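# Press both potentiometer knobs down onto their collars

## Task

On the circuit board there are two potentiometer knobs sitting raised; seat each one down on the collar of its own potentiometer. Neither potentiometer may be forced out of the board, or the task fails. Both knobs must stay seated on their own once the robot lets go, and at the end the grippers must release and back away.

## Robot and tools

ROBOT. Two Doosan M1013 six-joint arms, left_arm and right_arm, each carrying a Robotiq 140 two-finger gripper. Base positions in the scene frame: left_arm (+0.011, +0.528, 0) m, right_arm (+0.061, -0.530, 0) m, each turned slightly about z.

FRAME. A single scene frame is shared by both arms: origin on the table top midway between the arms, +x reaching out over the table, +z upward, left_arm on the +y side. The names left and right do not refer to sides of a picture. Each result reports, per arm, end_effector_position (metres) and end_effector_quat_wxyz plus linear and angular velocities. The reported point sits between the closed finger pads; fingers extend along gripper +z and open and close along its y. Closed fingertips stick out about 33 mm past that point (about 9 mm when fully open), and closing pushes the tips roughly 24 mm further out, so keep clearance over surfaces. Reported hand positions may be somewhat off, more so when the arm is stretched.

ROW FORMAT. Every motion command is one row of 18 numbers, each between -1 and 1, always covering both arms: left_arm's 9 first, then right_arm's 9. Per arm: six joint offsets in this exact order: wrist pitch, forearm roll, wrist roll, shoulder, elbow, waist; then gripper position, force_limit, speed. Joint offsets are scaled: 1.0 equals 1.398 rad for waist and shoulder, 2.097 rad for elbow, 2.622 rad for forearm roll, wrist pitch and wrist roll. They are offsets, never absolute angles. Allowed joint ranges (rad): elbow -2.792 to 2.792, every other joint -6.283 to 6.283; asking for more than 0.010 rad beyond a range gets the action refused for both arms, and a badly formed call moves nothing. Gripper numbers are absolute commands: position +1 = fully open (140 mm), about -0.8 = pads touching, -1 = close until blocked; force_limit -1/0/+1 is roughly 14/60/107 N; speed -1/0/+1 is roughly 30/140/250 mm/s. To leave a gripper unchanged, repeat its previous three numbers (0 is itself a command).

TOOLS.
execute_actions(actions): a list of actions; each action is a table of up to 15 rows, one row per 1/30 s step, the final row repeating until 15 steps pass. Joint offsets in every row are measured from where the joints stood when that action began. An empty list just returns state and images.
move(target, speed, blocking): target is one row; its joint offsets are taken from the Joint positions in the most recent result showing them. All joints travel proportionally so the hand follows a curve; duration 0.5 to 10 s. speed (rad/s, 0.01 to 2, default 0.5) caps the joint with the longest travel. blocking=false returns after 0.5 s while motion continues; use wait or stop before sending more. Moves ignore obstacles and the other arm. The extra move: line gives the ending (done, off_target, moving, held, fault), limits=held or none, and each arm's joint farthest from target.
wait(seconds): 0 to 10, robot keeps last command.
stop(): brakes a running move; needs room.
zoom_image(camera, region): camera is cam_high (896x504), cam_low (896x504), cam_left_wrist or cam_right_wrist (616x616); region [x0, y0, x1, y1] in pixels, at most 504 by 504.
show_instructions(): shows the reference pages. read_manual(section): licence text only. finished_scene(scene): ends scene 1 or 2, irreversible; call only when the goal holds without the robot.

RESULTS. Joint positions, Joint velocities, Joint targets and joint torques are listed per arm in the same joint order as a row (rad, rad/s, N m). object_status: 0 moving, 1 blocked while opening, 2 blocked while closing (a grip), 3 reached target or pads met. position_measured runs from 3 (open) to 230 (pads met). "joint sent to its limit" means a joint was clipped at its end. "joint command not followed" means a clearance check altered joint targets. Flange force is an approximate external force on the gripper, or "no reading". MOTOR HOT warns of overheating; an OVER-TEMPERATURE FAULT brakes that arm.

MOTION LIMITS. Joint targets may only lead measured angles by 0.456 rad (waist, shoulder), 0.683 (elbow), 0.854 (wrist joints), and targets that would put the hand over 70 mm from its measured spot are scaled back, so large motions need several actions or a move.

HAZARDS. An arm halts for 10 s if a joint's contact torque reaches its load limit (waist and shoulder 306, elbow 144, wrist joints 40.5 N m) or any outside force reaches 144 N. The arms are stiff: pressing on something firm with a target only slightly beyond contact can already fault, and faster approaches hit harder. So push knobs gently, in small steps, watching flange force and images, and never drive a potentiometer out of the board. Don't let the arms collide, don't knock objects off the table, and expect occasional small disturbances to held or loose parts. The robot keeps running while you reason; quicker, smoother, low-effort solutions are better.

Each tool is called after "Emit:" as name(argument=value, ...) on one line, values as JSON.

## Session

Emit:
execute_actions(actions=[])

Scene clock: 0.00 s.
left_arm: end_effector_position=(+0.2131, +0.1128, +0.2283) position_measured=3 object_status=3 end_effector_quat_wxyz=(+0.565, +0.363, +0.728, +0.134) end_effector_velocity=(+0.001, +0.001, +0.000) end_effector_angular_velocity=(+0.001, -0.002, +0.002) | right_arm: end_effector_position=(+0.8617, -0.0383, +0.3769) position_measured=3 object_status=3 end_effector_quat_wxyz=(-0.456, +0.874, -0.062, -0.157) end_effector_velocity=(-0.000, -0.000, -0.000) end_effector_angular_velocity=(-0.000, +0.000, +0.001)
Joint names: [wrist pitch, forearm roll, wrist roll, shoulder, elbow, waist]
Joint positions: left_arm=[ 1.411  1.24   2.943  0.013  2.453 -1.77 ] | right_arm=[1.511 1.007 1.78  0.604 1.162 0.365]
Joint velocities: left_arm=[ 0.002 -0.     0.     0.     0.001  0.   ] | right_arm=[ 0. -0. -0.  0.  0.  0.]
Joint torques (N m, as the joint torque sensors report them, + toward a larger angle): no reading
Flange force (N, the push that the arm receives, along the gripper's own x y z axes): no reading
Joint targets: left_arm=[1.411 1.240 2.943 0.013 2.453 -1.770] | right_arm=[1.511 1.007 1.780 0.604 1.162 0.365]
camera_calibration (this result's frames):
cam_left_wrist: T_world_to_cam=[[0.49068, 0.688325, 0.534267, -0.276736], [-0.289144, -0.449786, 0.845038, -0.0710369], [0.821966, -0.569124, -0.0216755, 0.071092], [0, 0, 0, 1]] pos_world=[0.0568135, 0.198993, 0.209421]
cam_right_wrist: T_world_to_cam=[[0.0630525, -0.511746, -0.85682, 0.239961], [-0.857114, -0.467567, 0.216186, 0.654944], [-0.511253, 0.720761, -0.468106, 0.81251], [0, 0, 0, 1]] pos_world=[0.96163, -0.156597, 0.444355]

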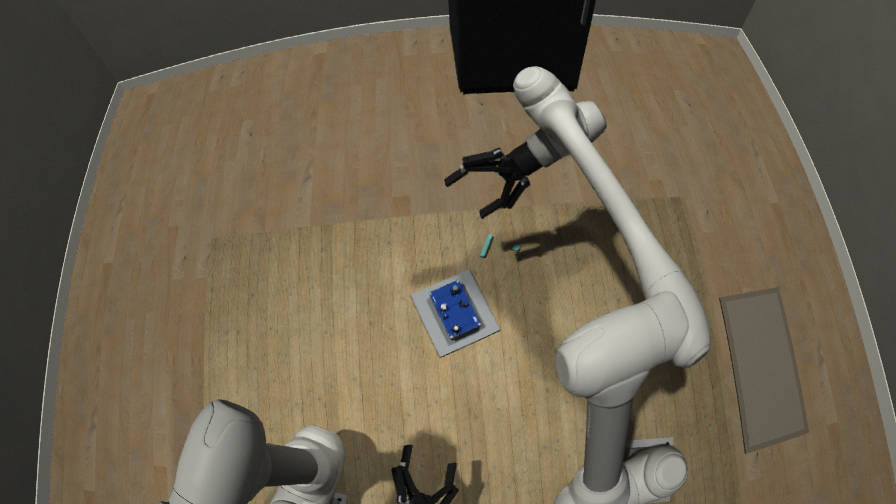

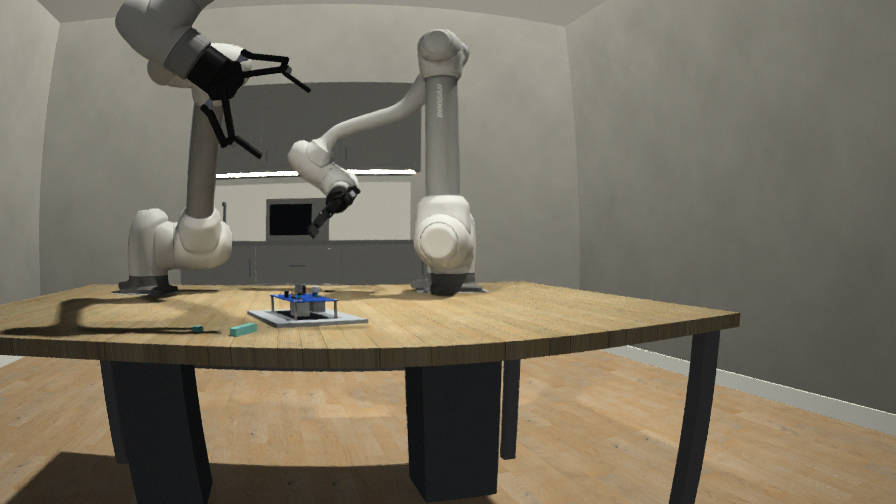

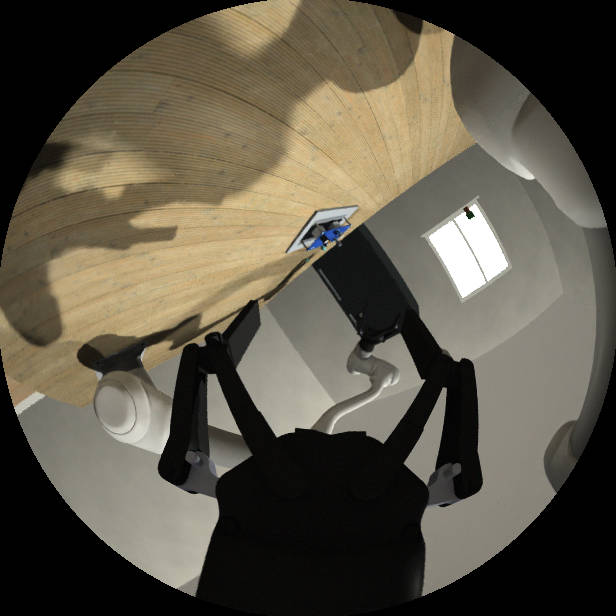

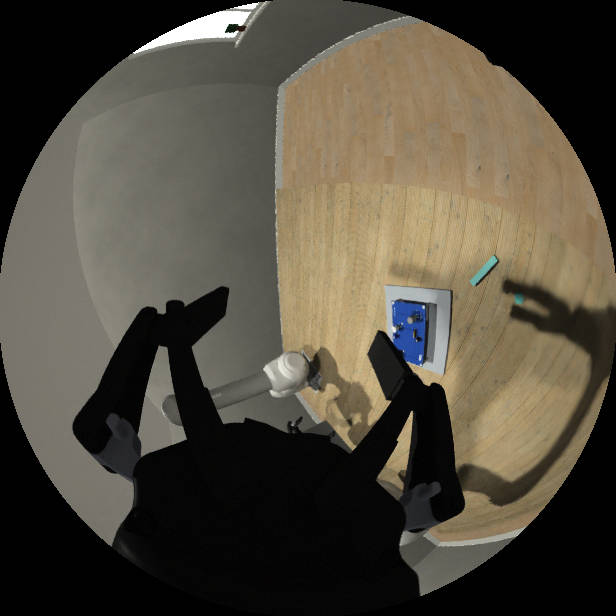

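Emit:
zoom_image(camera="cam_high", region=[400, 260, 510, 365])

Emit:
zoom_image(camera="cam_low", region=[260, 270, 350, 330])

Emit:
zoom_image(camera="cam_right_wrist", region=[370, 275, 470, 385])

Region (400, 260, 510, 365) of cam_high's 896x504 image, scaled by 4.582, with more detail than that image has; it fills the top 481 rows of this view, and the rest is white.

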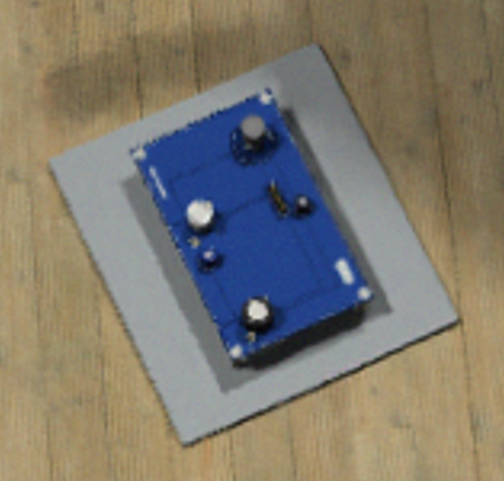

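Region (260, 270, 350, 330) of cam_low's 896x504 image, scaled by 5.600, with more detail than that image has.

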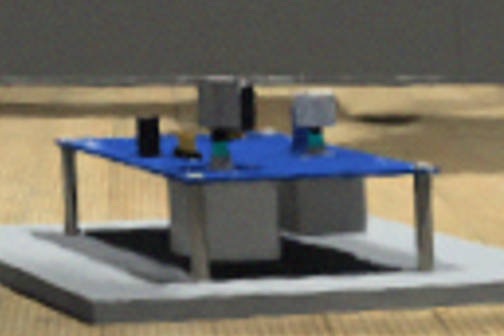

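Region (370, 275, 470, 385) of cam_right_wrist's 616x616 image, scaled by 4.582, with more detail than that image has; it fills the left 458 columns of this view, and the rest is white.

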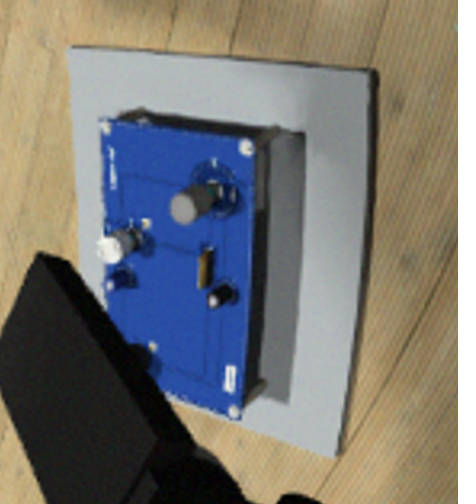

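Emit:
move(target=[0,0,0,0,0,0,1,0,0,-0.0871,-0.3841,-0.4457,-0.1116,0.1187,0.2879,-1,0,0], speed=1.0)

Emit:
zoom_image(camera="cam_right_wrist", region=[230, 170, 400, 330])

Emit:
zoom_image(camera="cam_low", region=[260, 200, 350, 330])

Scene clock: 3.43 s.
left_arm: end_effector_position=(+0.2131, +0.1128, +0.2283) position_measured=3 object_status=3 end_effector_quat_wxyz=(+0.565, +0.363, +0.728, +0.134) end_effector_velocity=(+0.000, +0.000, -0.001) end_effector_angular_velocity=(+0.001, +0.001, -0.001) | right_arm: end_effector_position=(+0.6998, -0.0400, +0.2203) position_measured=233 object_status=3 end_effector_quat_wxyz=(-0.000, +0.708, +0.707, +0.000) end_effector_velocity=(-0.001, +0.000, +0.000) end_effector_angular_velocity=(-0.001, -0.000, +0.003)
Joint names: [wrist pitch, forearm roll, wrist roll, shoulder, elbow, waist]
Joint positions: left_arm=[ 1.411  1.24   2.943  0.013  2.453 -1.77 ] | right_arm=[1.283 0.    0.612 0.448 1.411 0.768]
Joint velocities: left_arm=[-0.002  0.    -0.001  0.     0.002 -0.   ] | right_arm=[ 0.    -0.001 -0.002 -0.     0.     0.001]
Joint torques (N m, as the joint torque sensors report them, + toward a larger angle): left_arm=[  1.78   2.    -0.01 -29.18 -26.27  -0.7 ] | right_arm=[ -0.19   4.51  -0.07 -87.85 -38.92   4.18]
Flange force (N, the push that the arm receives, along the gripper's own x y z axes): left_arm=[-5.1 0.5 1.0] | right_arm=[0.3 9.0 -0.1]
Joint targets: left_arm=[1.411 1.240 2.943 0.013 2.453 -1.770] | right_arm=[1.283 0.000 0.612 0.448 1.411 0.768]
move: done; limits=none; left_arm: farthest joint: the waist, 0.000 radians from its target (0.000 radians at the start); right_arm: farthest joint: the waist, 0.000 radians from its target (0.402 radians at the start)
camera_calibration (this result's frames):
cam_left_wrist: T_world_to_cam=[[0.49068, 0.688325, 0.534267, -0.276736], [-0.289144, -0.449786, 0.845038, -0.071037], [0.821966, -0.569123, -0.0216757, 0.071092], [0, 0, 0, 1]] pos_world=[0.0568135, 0.198993, 0.209421]
cam_right_wrist: T_world_to_cam=[[0.945815, 0.323611, -0.0266352, -0.652037], [0.315595, -0.896886, 0.30983, -0.30925], [0.0763755, -0.301448, -0.950419, 0.311785], [0, 0, 0, 1]] pos_world=[0.690491, 0.0276314, 0.374774]

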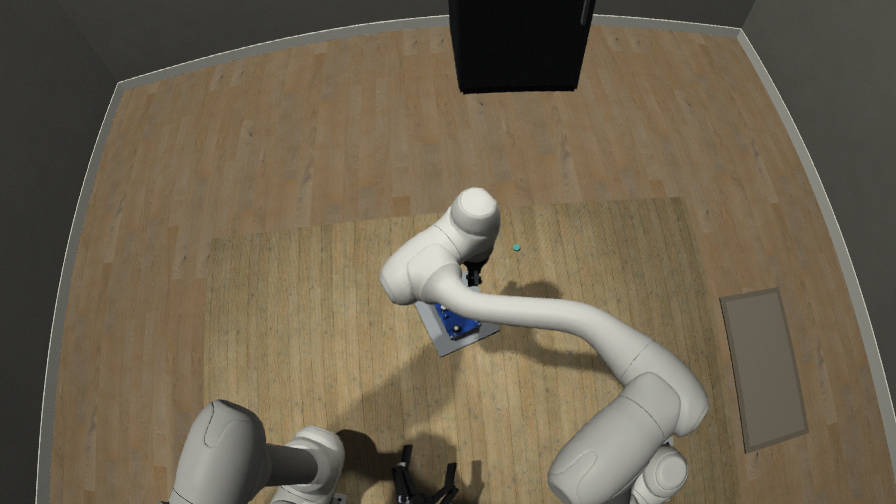

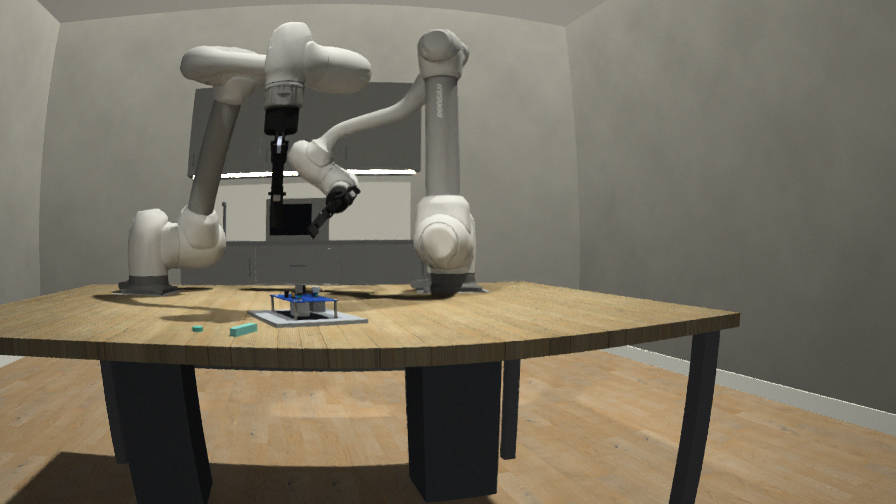

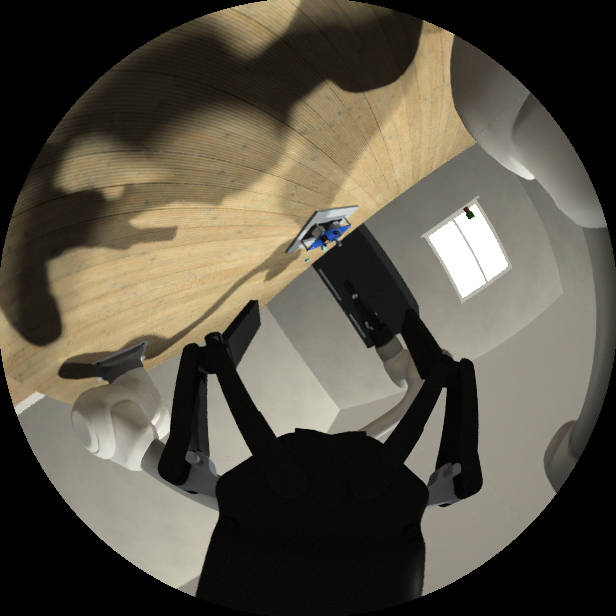

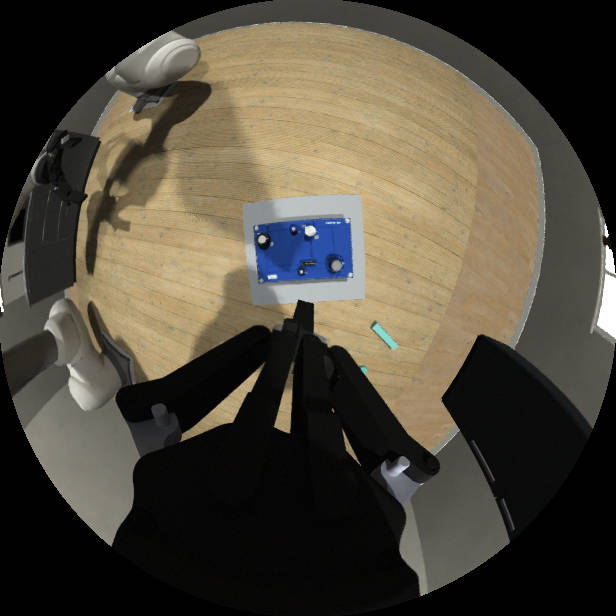

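Region (230, 170, 400, 330) of cam_right_wrist's 616x616 image, scaled by 2.965, with more detail than that image has; it fills the top 474 rows of this view, and the rest is white.

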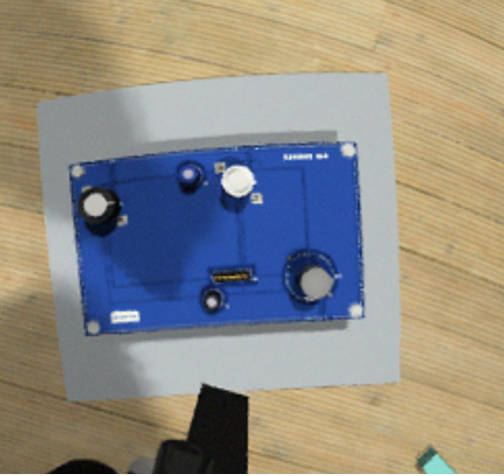

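Region (260, 200, 350, 330) of cam_low's 896x504 image, scaled by 3.877, with more detail than that image has; it fills the left 349 columns of this view, and the rest is white.

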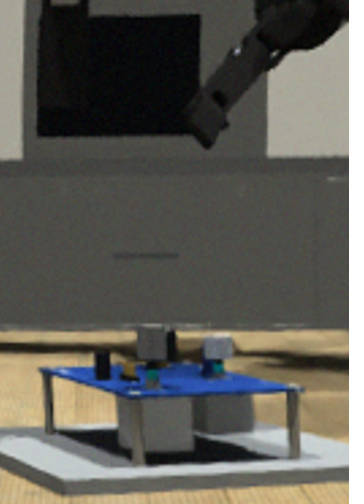

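Emit:
move(target=[0,0,0,0,0,0,1,0,0,-0.04508,0,0.00695,0.0938,-0.00617,0.01303,-1,0,0], speed=0.25)

Emit:
zoom_image(camera="cam_right_wrist", region=[240, 220, 380, 340])

Emit:
zoom_image(camera="cam_low", region=[275, 260, 325, 310])

Scene clock: 5.10 s.
left_arm: end_effector_position=(+0.2131, +0.1128, +0.2283) position_measured=3 object_status=3 end_effector_quat_wxyz=(+0.565, +0.363, +0.728, +0.134) end_effector_velocity=(+0.001, +0.000, -0.001) end_effector_angular_velocity=(+0.001, +0.000, +0.000) | right_arm: end_effector_position=(+0.7298, -0.0001, +0.1185) position_measured=233 object_status=3 end_effector_quat_wxyz=(-0.000, +0.708, +0.707, +0.000) end_effector_velocity=(+0.000, +0.001, -0.002) end_effector_angular_velocity=(+0.001, +0.001, +0.000)
Joint names: [wrist pitch, forearm roll, wrist roll, shoulder, elbow, waist]
Joint positions: left_arm=[ 1.411  1.24   2.943  0.013  2.453 -1.77 ] | right_arm=[1.165 0.    0.63  0.579 1.398 0.786]
Joint velocities: left_arm=[-0.001  0.     0.     0.     0.001  0.001] | right_arm=[-0.002  0.002 -0.001  0.002 -0.     0.   ]
Joint torques (N m, as the joint torque sensors report them, + toward a larger angle): left_arm=[  1.85   1.99   0.02 -28.52 -26.94  -0.13] | right_arm=[ -0.49   4.01   0.1  -97.55 -38.72   3.48]
Flange force (N, the push that the arm receives, along the gripper's own x y z axes): left_arm=[-4.0 2.9 -0.2] | right_arm=[-1.4 5.0 1.0]
Joint targets: left_arm=[1.411 1.240 2.943 0.013 2.453 -1.770] | right_arm=[1.165 0.000 0.630 0.579 1.398 0.786]
move: done; limits=none; left_arm: farthest joint: the waist, 0.000 radians from its target (0.000 radians at the start); right_arm: farthest joint: the shoulder, 0.001 radians from its target (0.132 radians at the start)
camera_calibration (this result's frames):
cam_left_wrist: T_world_to_cam=[[0.49068, 0.688325, 0.534267, -0.276736], [-0.289144, -0.449786, 0.845038, -0.0710369], [0.821966, -0.569123, -0.0216758, 0.0710921], [0, 0, 0, 1]] pos_world=[0.0568134, 0.198993, 0.209421]
cam_right_wrist: T_world_to_cam=[[0.945823, 0.323591, -0.0265896, -0.696097], [0.315563, -0.8969, 0.309822, -0.251322], [0.0764075, -0.301428, -0.950423, 0.224756], [0, 0, 0, 1]] pos_world=[0.72052, 0.0675873, 0.272969]

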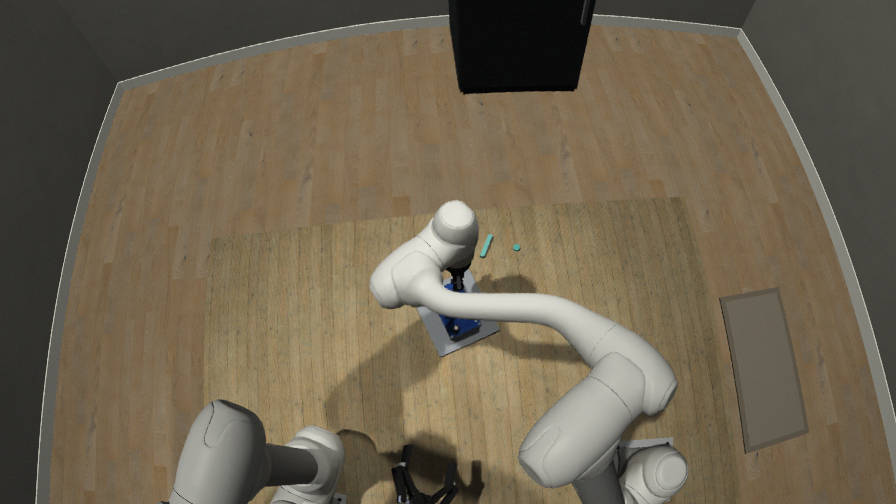

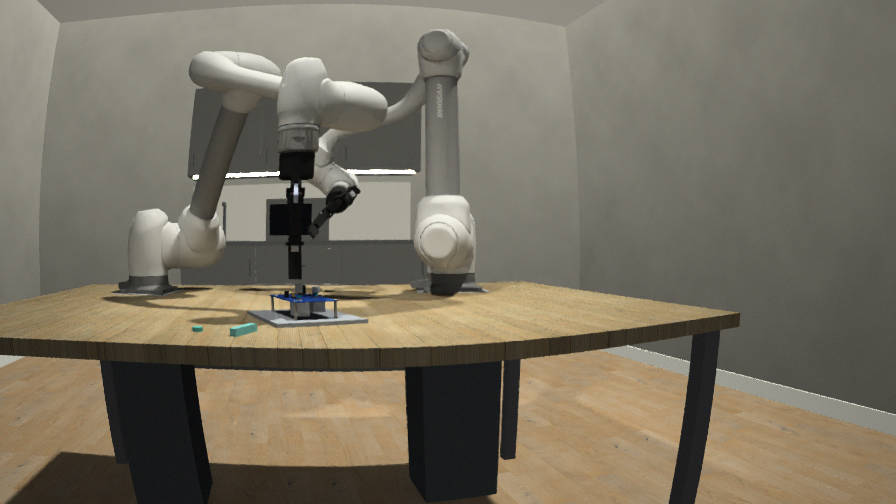

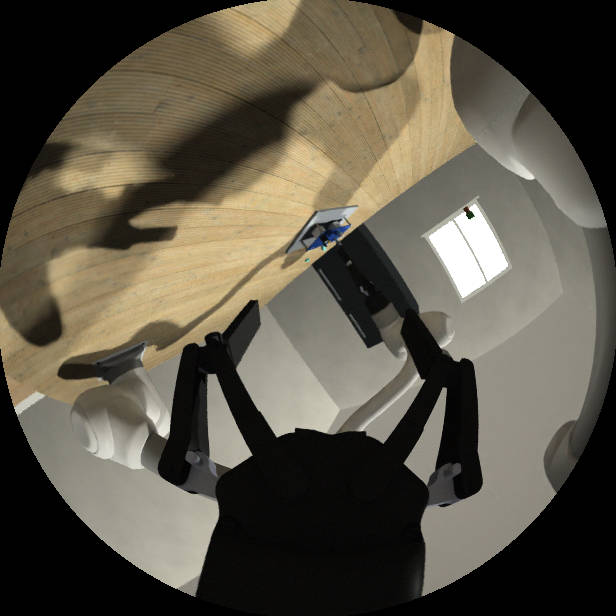

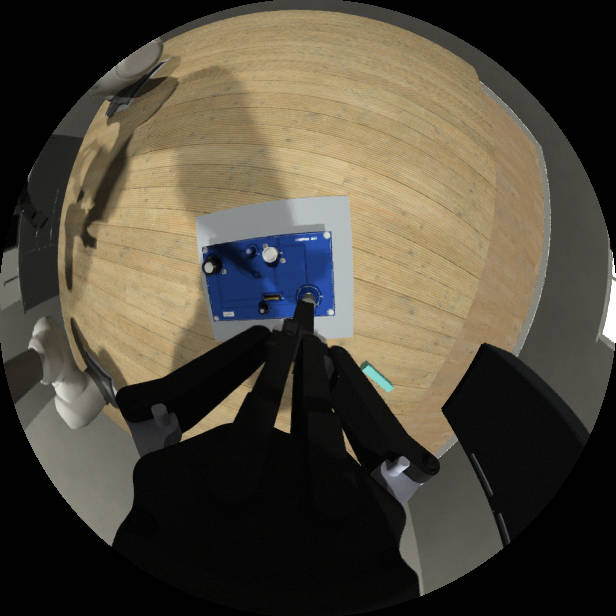

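Region (240, 220, 380, 340) of cam_right_wrist's 616x616 image, scaled by 3.600, with more detail than that image has; it fills the top 432 rows of this view, and the rest is white.

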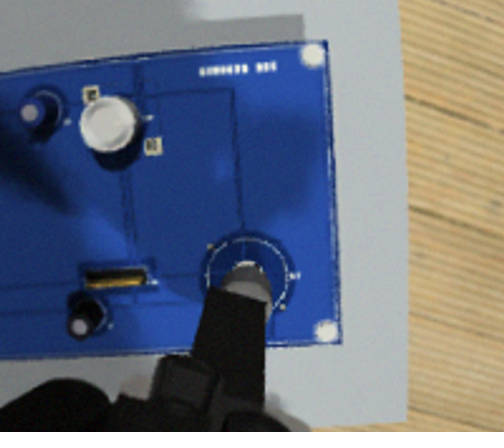

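Region (275, 260, 325, 310) of cam_low's 896x504 image, scaled by 10.080, with more detail than that image has.

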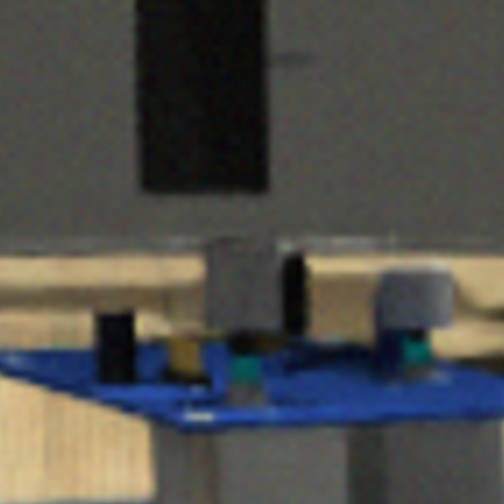

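Emit:
move(target=[0,0,0,0,0,0,1,0,0,-0.0013,0,0.00261,0.00895,-0.00434,0.00489,-1,0,0], speed=0.025)

Emit:
zoom_image(camera="cam_right_wrist", region=[240, 220, 380, 340])

Emit:
zoom_image(camera="cam_low", region=[275, 260, 325, 310])

Scene clock: 6.57 s.
left_arm: end_effector_position=(+0.2131, +0.1128, +0.2283) position_measured=3 object_status=3 end_effector_quat_wxyz=(+0.565, +0.363, +0.728, +0.134) end_effector_velocity=(-0.000, +0.000, +0.000) end_effector_angular_velocity=(-0.001, +0.000, +0.000) | right_arm: end_effector_position=(+0.7307, +0.0078, +0.1125) position_measured=233 object_status=3 end_effector_quat_wxyz=(-0.000, +0.708, +0.707, +0.000) end_effector_velocity=(+0.000, +0.001, -0.001) end_effector_angular_velocity=(-0.000, -0.000, +0.000)
Joint names: [wrist pitch, forearm roll, wrist roll, shoulder, elbow, waist]
Joint positions: left_arm=[ 1.411  1.24   2.943  0.013  2.453 -1.77 ] | right_arm=[1.161 0.    0.637 0.591 1.389 0.793]
Joint velocities: left_arm=[ 0.  0. -0. -0.  0. -0.] | right_arm=[ 0.    -0.     0.001  0.002 -0.002  0.001]
Joint torques (N m, as the joint torque sensors report them, + toward a larger angle): left_arm=[  1.85   1.99   0.03 -28.31 -26.33  -0.93] | right_arm=[ -0.22   4.54   0.17 -97.75 -38.07   3.59]
Flange force (N, the push that the arm receives, along the gripper's own x y z axes): left_arm=[-5.9 3.0 1.3] | right_arm=[-1.6 5.2 0.5]
Joint targets: left_arm=[1.411 1.240 2.943 0.013 2.453 -1.770] | right_arm=[1.161 0.000 0.637 0.591 1.389 0.793]
move: done; limits=none; left_arm: farthest joint: the waist, 0.000 radians from its target (0.000 radians at the start); right_arm: farthest joint: the shoulder, 0.001 radians from its target (0.013 radians at the start)
camera_calibration (this result's frames):
cam_left_wrist: T_world_to_cam=[[0.49068, 0.688325, 0.534267, -0.276736], [-0.289144, -0.449786, 0.845038, -0.0710369], [0.821966, -0.569124, -0.0216756, 0.071092], [0, 0, 0, 1]] pos_world=[0.0568135, 0.198993, 0.209421]
cam_right_wrist: T_world_to_cam=[[0.945825, 0.323587, -0.026594, -0.699689], [0.315561, -0.896902, 0.309818, -0.242737], [0.0764009, -0.301426, -0.950424, 0.2214], [0, 0, 0, 1]] pos_world=[0.721466, 0.0754342, 0.26702]

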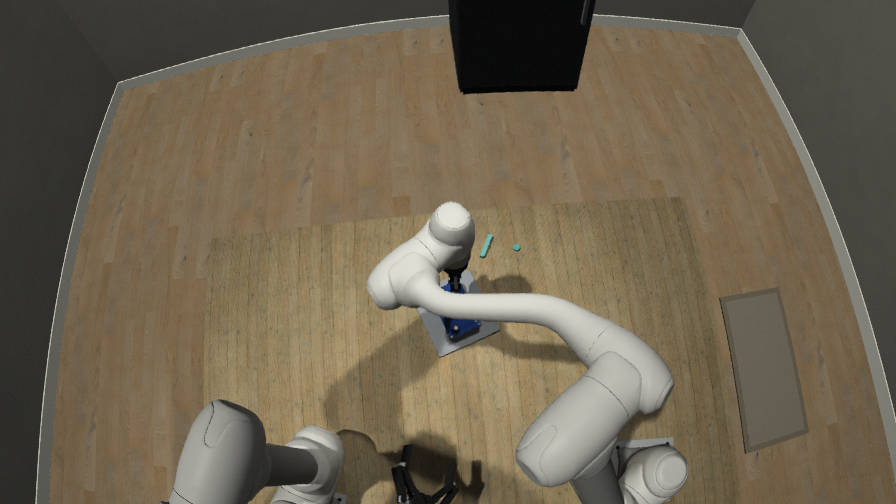

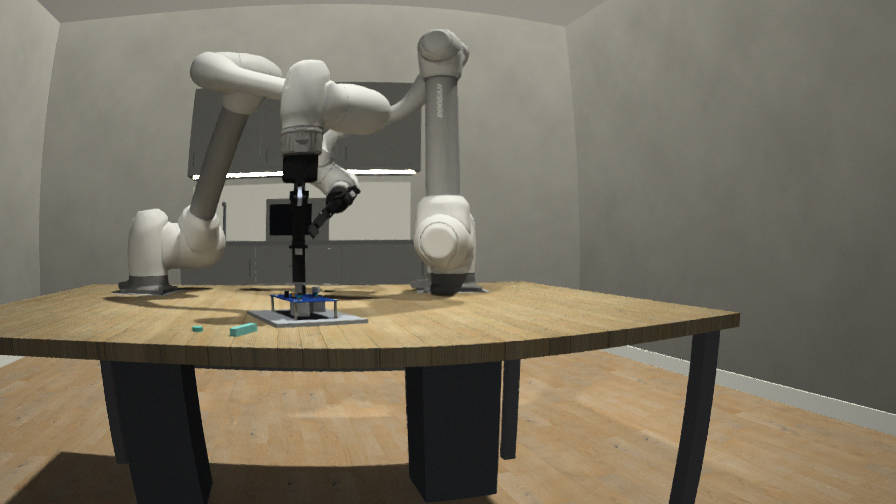

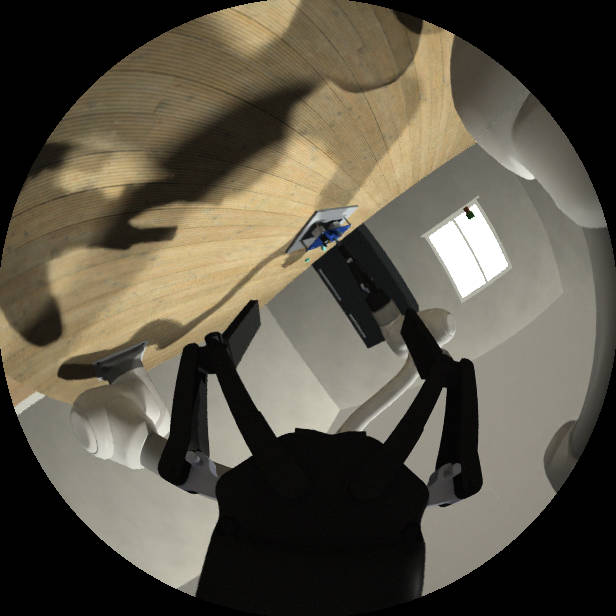

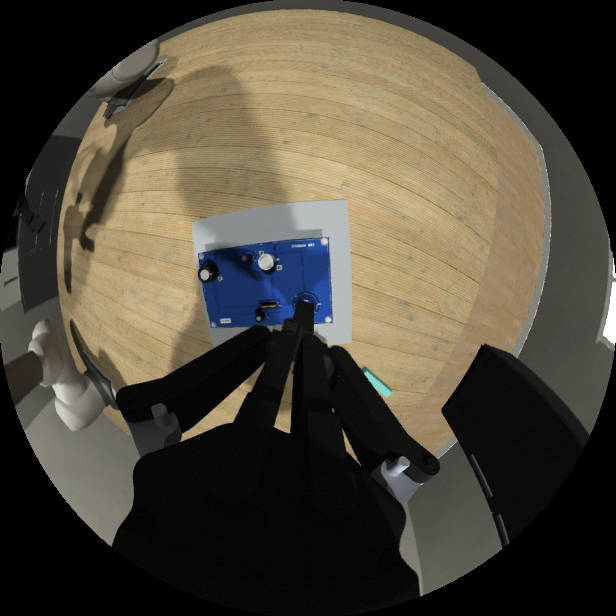

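Region (240, 220, 380, 340) of cam_right_wrist's 616x616 image, scaled by 3.600, with more detail than that image has; it fills the top 432 rows of this view, and the rest is white.

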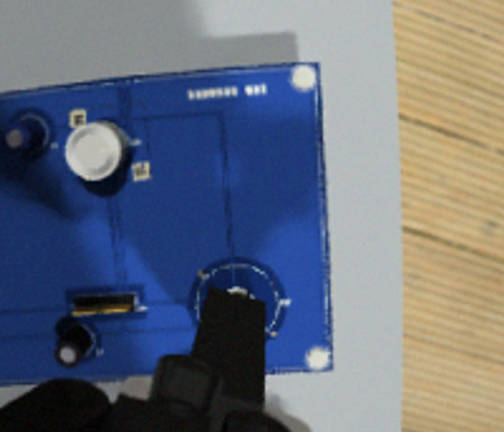

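Region (275, 260, 325, 310) of cam_low's 896x504 image, scaled by 10.080, with more detail than that image has.

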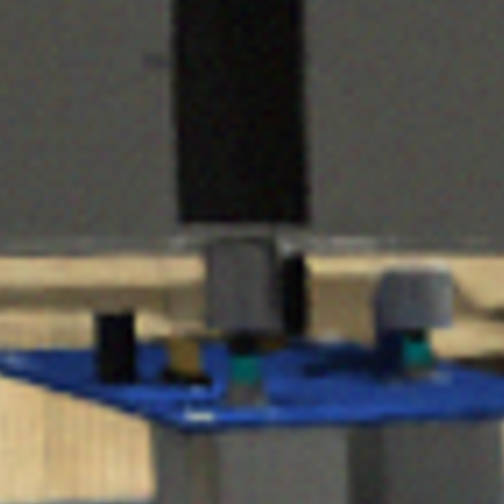

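Emit:
move(target=[0,0,0,0,0,0,1,0,0,-0.0058,0,0,0.00463,0.00416,0,-1,0,0], speed=0.012)

Emit:
zoom_image(camera="cam_low", region=[275, 260, 325, 310])

Scene clock: 8.27 s.
left_arm: end_effector_position=(+0.2131, +0.1128, +0.2283) position_measured=3 object_status=3 end_effector_quat_wxyz=(+0.565, +0.363, +0.728, +0.134) end_effector_velocity=(-0.000, +0.000, -0.001) end_effector_angular_velocity=(+0.000, +0.001, -0.001) | right_arm: end_effector_position=(+0.7306, +0.0078, +0.1027) position_measured=233 object_status=3 end_effector_quat_wxyz=(-0.000, +0.707, +0.707, +0.000) end_effector_velocity=(-0.001, -0.000, -0.001) end_effector_angular_velocity=(+0.000, +0.002, +0.000)
Joint names: [wrist pitch, forearm roll, wrist roll, shoulder, elbow, waist]
Joint positions: left_arm=[ 1.411  1.24   2.943  0.013  2.453 -1.77 ] | right_arm=[1.146 0.    0.637 0.597 1.398 0.793]
Joint velocities: left_arm=[-0.002  0.    -0.    -0.     0.001 -0.   ] | right_arm=[-0.001  0.002 -0.001  0.001  0.002 -0.   ]
Joint torques (N m, as the joint torque sensors report them, + toward a larger angle): left_arm=[  1.91   1.86  -0.04 -28.88 -25.83  -0.55] | right_arm=[ -0.31   3.92  -0.17 -83.19 -27.64   3.18]
Flange force (N, the push that the arm receives, along the gripper's own x y z axes): left_arm=[-6.3 1.1 0.7] | right_arm=[1.5 7.4 -17.8]
Joint targets: left_arm=[1.411 1.240 2.943 0.013 2.453 -1.770] | right_arm=[1.146 0.000 0.637 0.597 1.398 0.793]
move: done; limits=none; left_arm: farthest joint: the waist, 0.000 radians from its target (0.000 radians at the start); right_arm: farthest joint: the wrist pitch, 0.001 radians from its target (0.016 radians at the start)
camera_calibration (this result's frames):
cam_left_wrist: T_world_to_cam=[[0.49068, 0.688325, 0.534267, -0.276735], [-0.289144, -0.449785, 0.845038, -0.071037], [0.821966, -0.569123, -0.0216757, 0.071092], [0, 0, 0, 1]] pos_world=[0.0568134, 0.198993, 0.209421]
cam_right_wrist: T_world_to_cam=[[0.945801, 0.323664, -0.026507, -0.69984], [0.315609, -0.896894, 0.309794, -0.239665], [0.0764951, -0.301369, -0.950434, 0.211956], [0, 0, 0, 1]] pos_world=[0.721336, 0.0754357, 0.257146]

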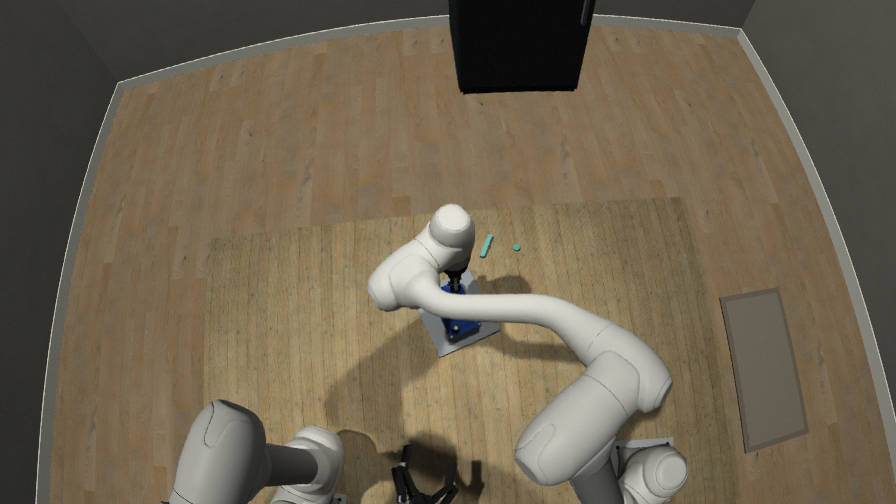

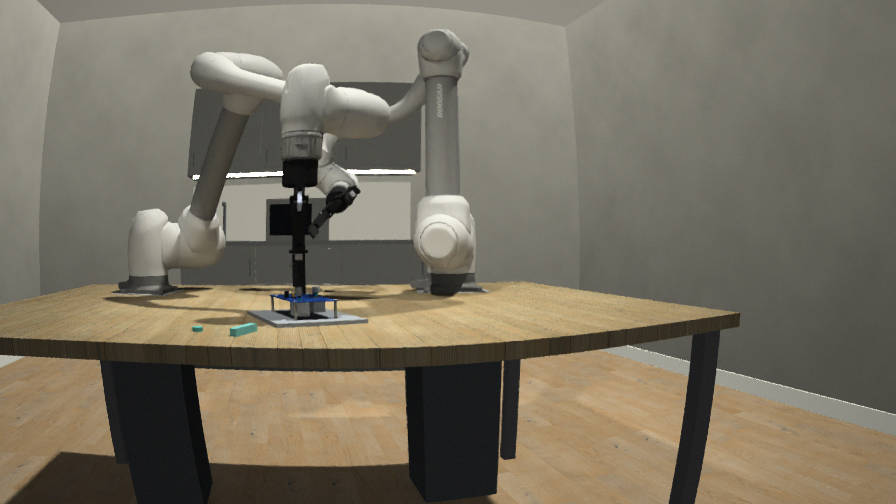

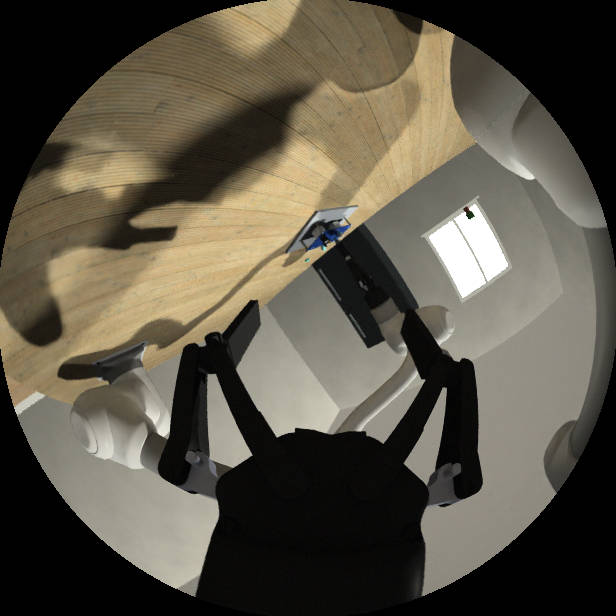

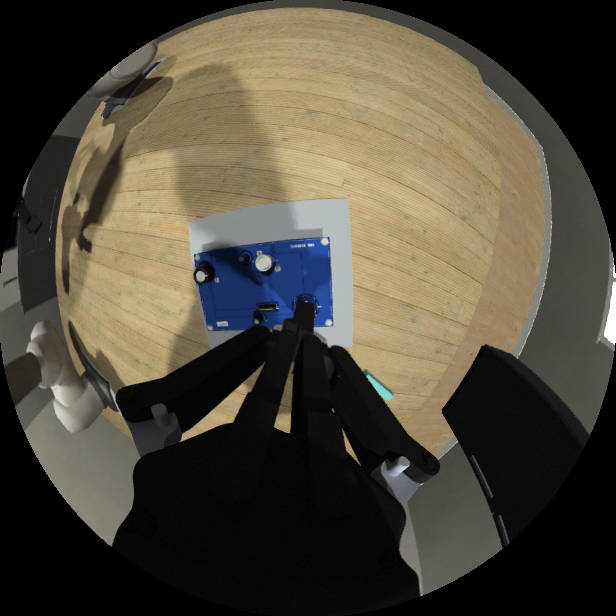

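Region (275, 260, 325, 310) of cam_low's 896x504 image, scaled by 10.080, with more detail than that image has.

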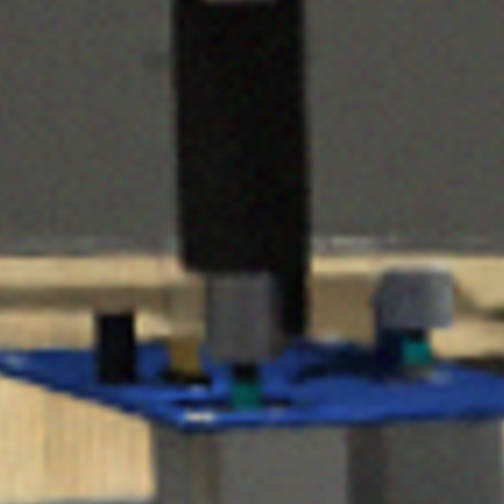

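Emit:
move(target=[0,0,0,0,0,0,1,0,0,-0.00116,0,0,0.00093,0.00083,0,-1,0,0], speed=0.01)

Emit:
zoom_image(camera="cam_low", region=[275, 260, 325, 310])

Scene clock: 9.13 s.
left_arm: end_effector_position=(+0.2131, +0.1128, +0.2283) position_measured=3 object_status=3 end_effector_quat_wxyz=(+0.565, +0.363, +0.728, +0.134) end_effector_velocity=(+0.000, -0.000, -0.000) end_effector_angular_velocity=(+0.000, +0.000, +0.000) | right_arm: end_effector_position=(+0.7306, +0.0078, +0.1007) position_measured=233 object_status=3 end_effector_quat_wxyz=(-0.000, +0.707, +0.707, +0.000) end_effector_velocity=(+0.000, +0.000, -0.000) end_effector_angular_velocity=(-0.000, -0.001, +0.001)
Joint names: [wrist pitch, forearm roll, wrist roll, shoulder, elbow, waist]
Joint positions: left_arm=[ 1.411  1.24   2.943  0.013  2.453 -1.77 ] | right_arm=[1.143 0.    0.637 0.599 1.399 0.793]
Joint velocities: left_arm=[-0.    -0.    -0.     0.001 -0.001  0.001] | right_arm=[-0.001 -0.001 -0.001  0.    -0.    -0.   ]
Joint torques (N m, as the joint torque sensors report them, + toward a larger angle): left_arm=[  1.88   1.89  -0.01 -29.28 -26.41   0.03] | right_arm=[  0.09   4.02   0.25 -80.31 -26.02   2.19]
Flange force (N, the push that the arm receives, along the gripper's own x y z axes): left_arm=[-4.4 -0.1 -0.5] | right_arm=[1.5 6.4 -20.6]
Joint targets: left_arm=[1.411 1.240 2.943 0.013 2.453 -1.770] | right_arm=[1.143 0.000 0.637 0.599 1.399 0.793]
move: done; limits=none; left_arm: farthest joint: the waist, 0.000 radians from its target (0.000 radians at the start); right_arm: farthest joint: the elbow, 0.001 radians from its target (0.002 radians at the start)
camera_calibration (this result's frames):
cam_left_wrist: T_world_to_cam=[[0.49068, 0.688325, 0.534267, -0.276736], [-0.289144, -0.449786, 0.845038, -0.071037], [0.821966, -0.569123, -0.0216756, 0.0710919], [0, 0, 0, 1]] pos_world=[0.0568135, 0.198993, 0.209421]
cam_right_wrist: T_world_to_cam=[[0.945799, 0.323668, -0.0265027, -0.69986], [0.315612, -0.896893, 0.309793, -0.239069], [0.0765001, -0.301367, -0.950435, 0.210086], [0, 0, 0, 1]] pos_world=[0.721308, 0.0754156, 0.255187]

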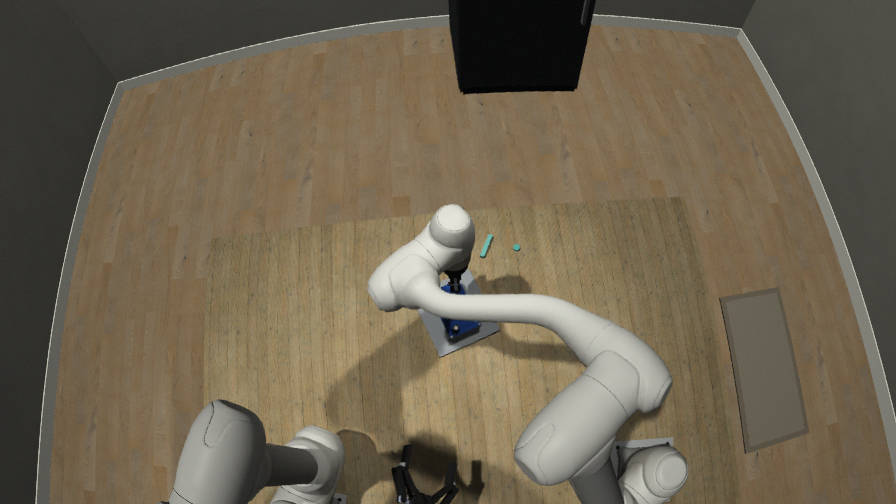

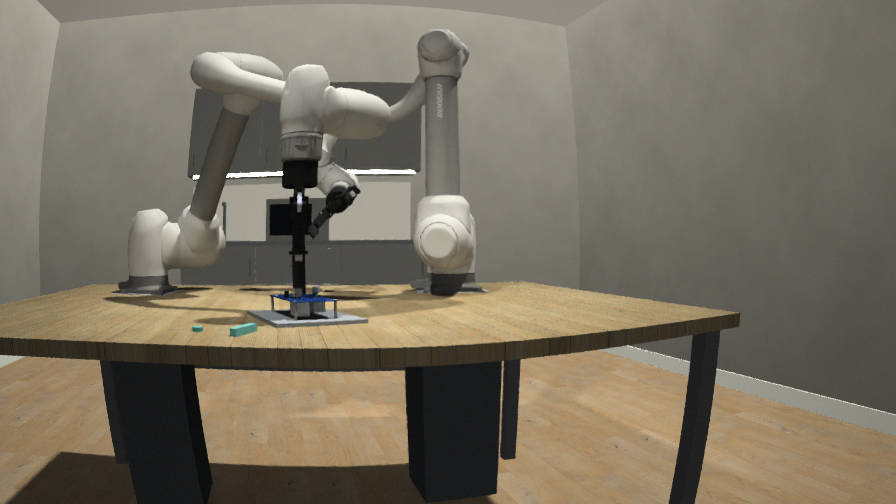

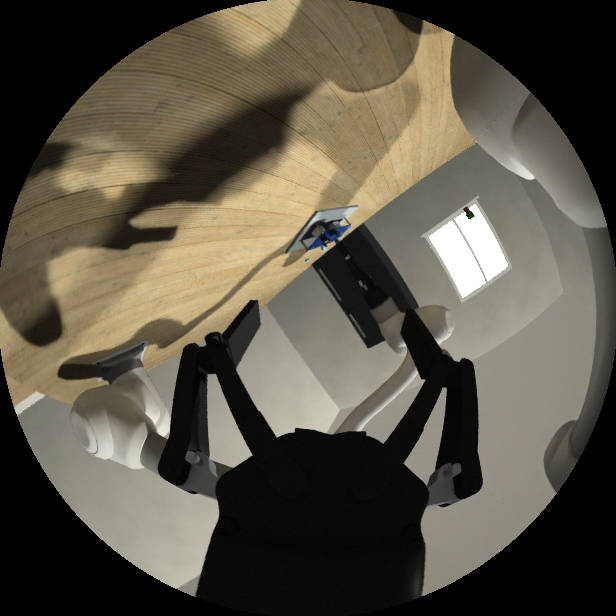

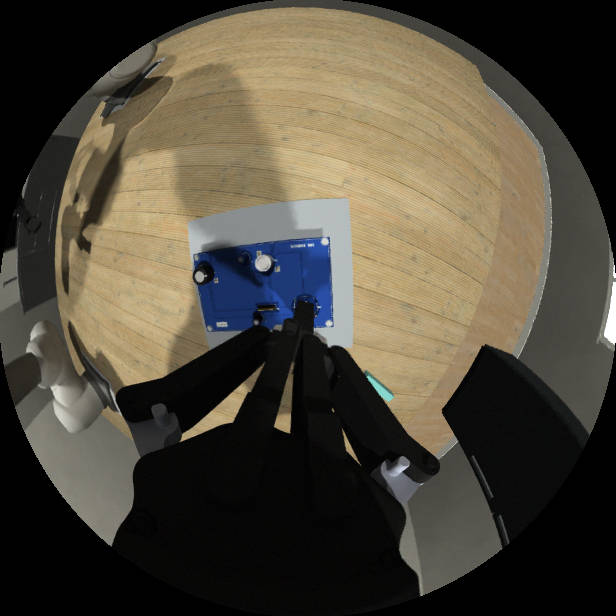

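Region (275, 260, 325, 310) of cam_low's 896x504 image, scaled by 10.080, with more detail than that image has.

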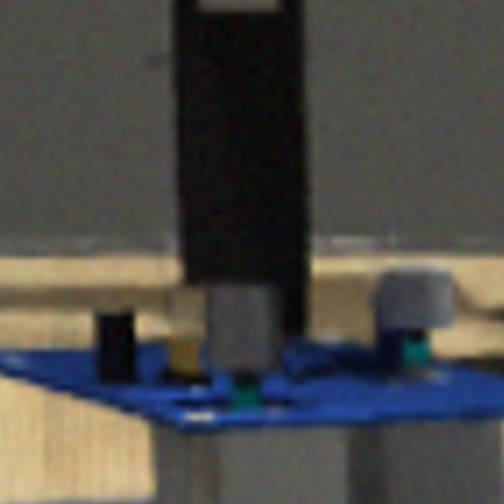

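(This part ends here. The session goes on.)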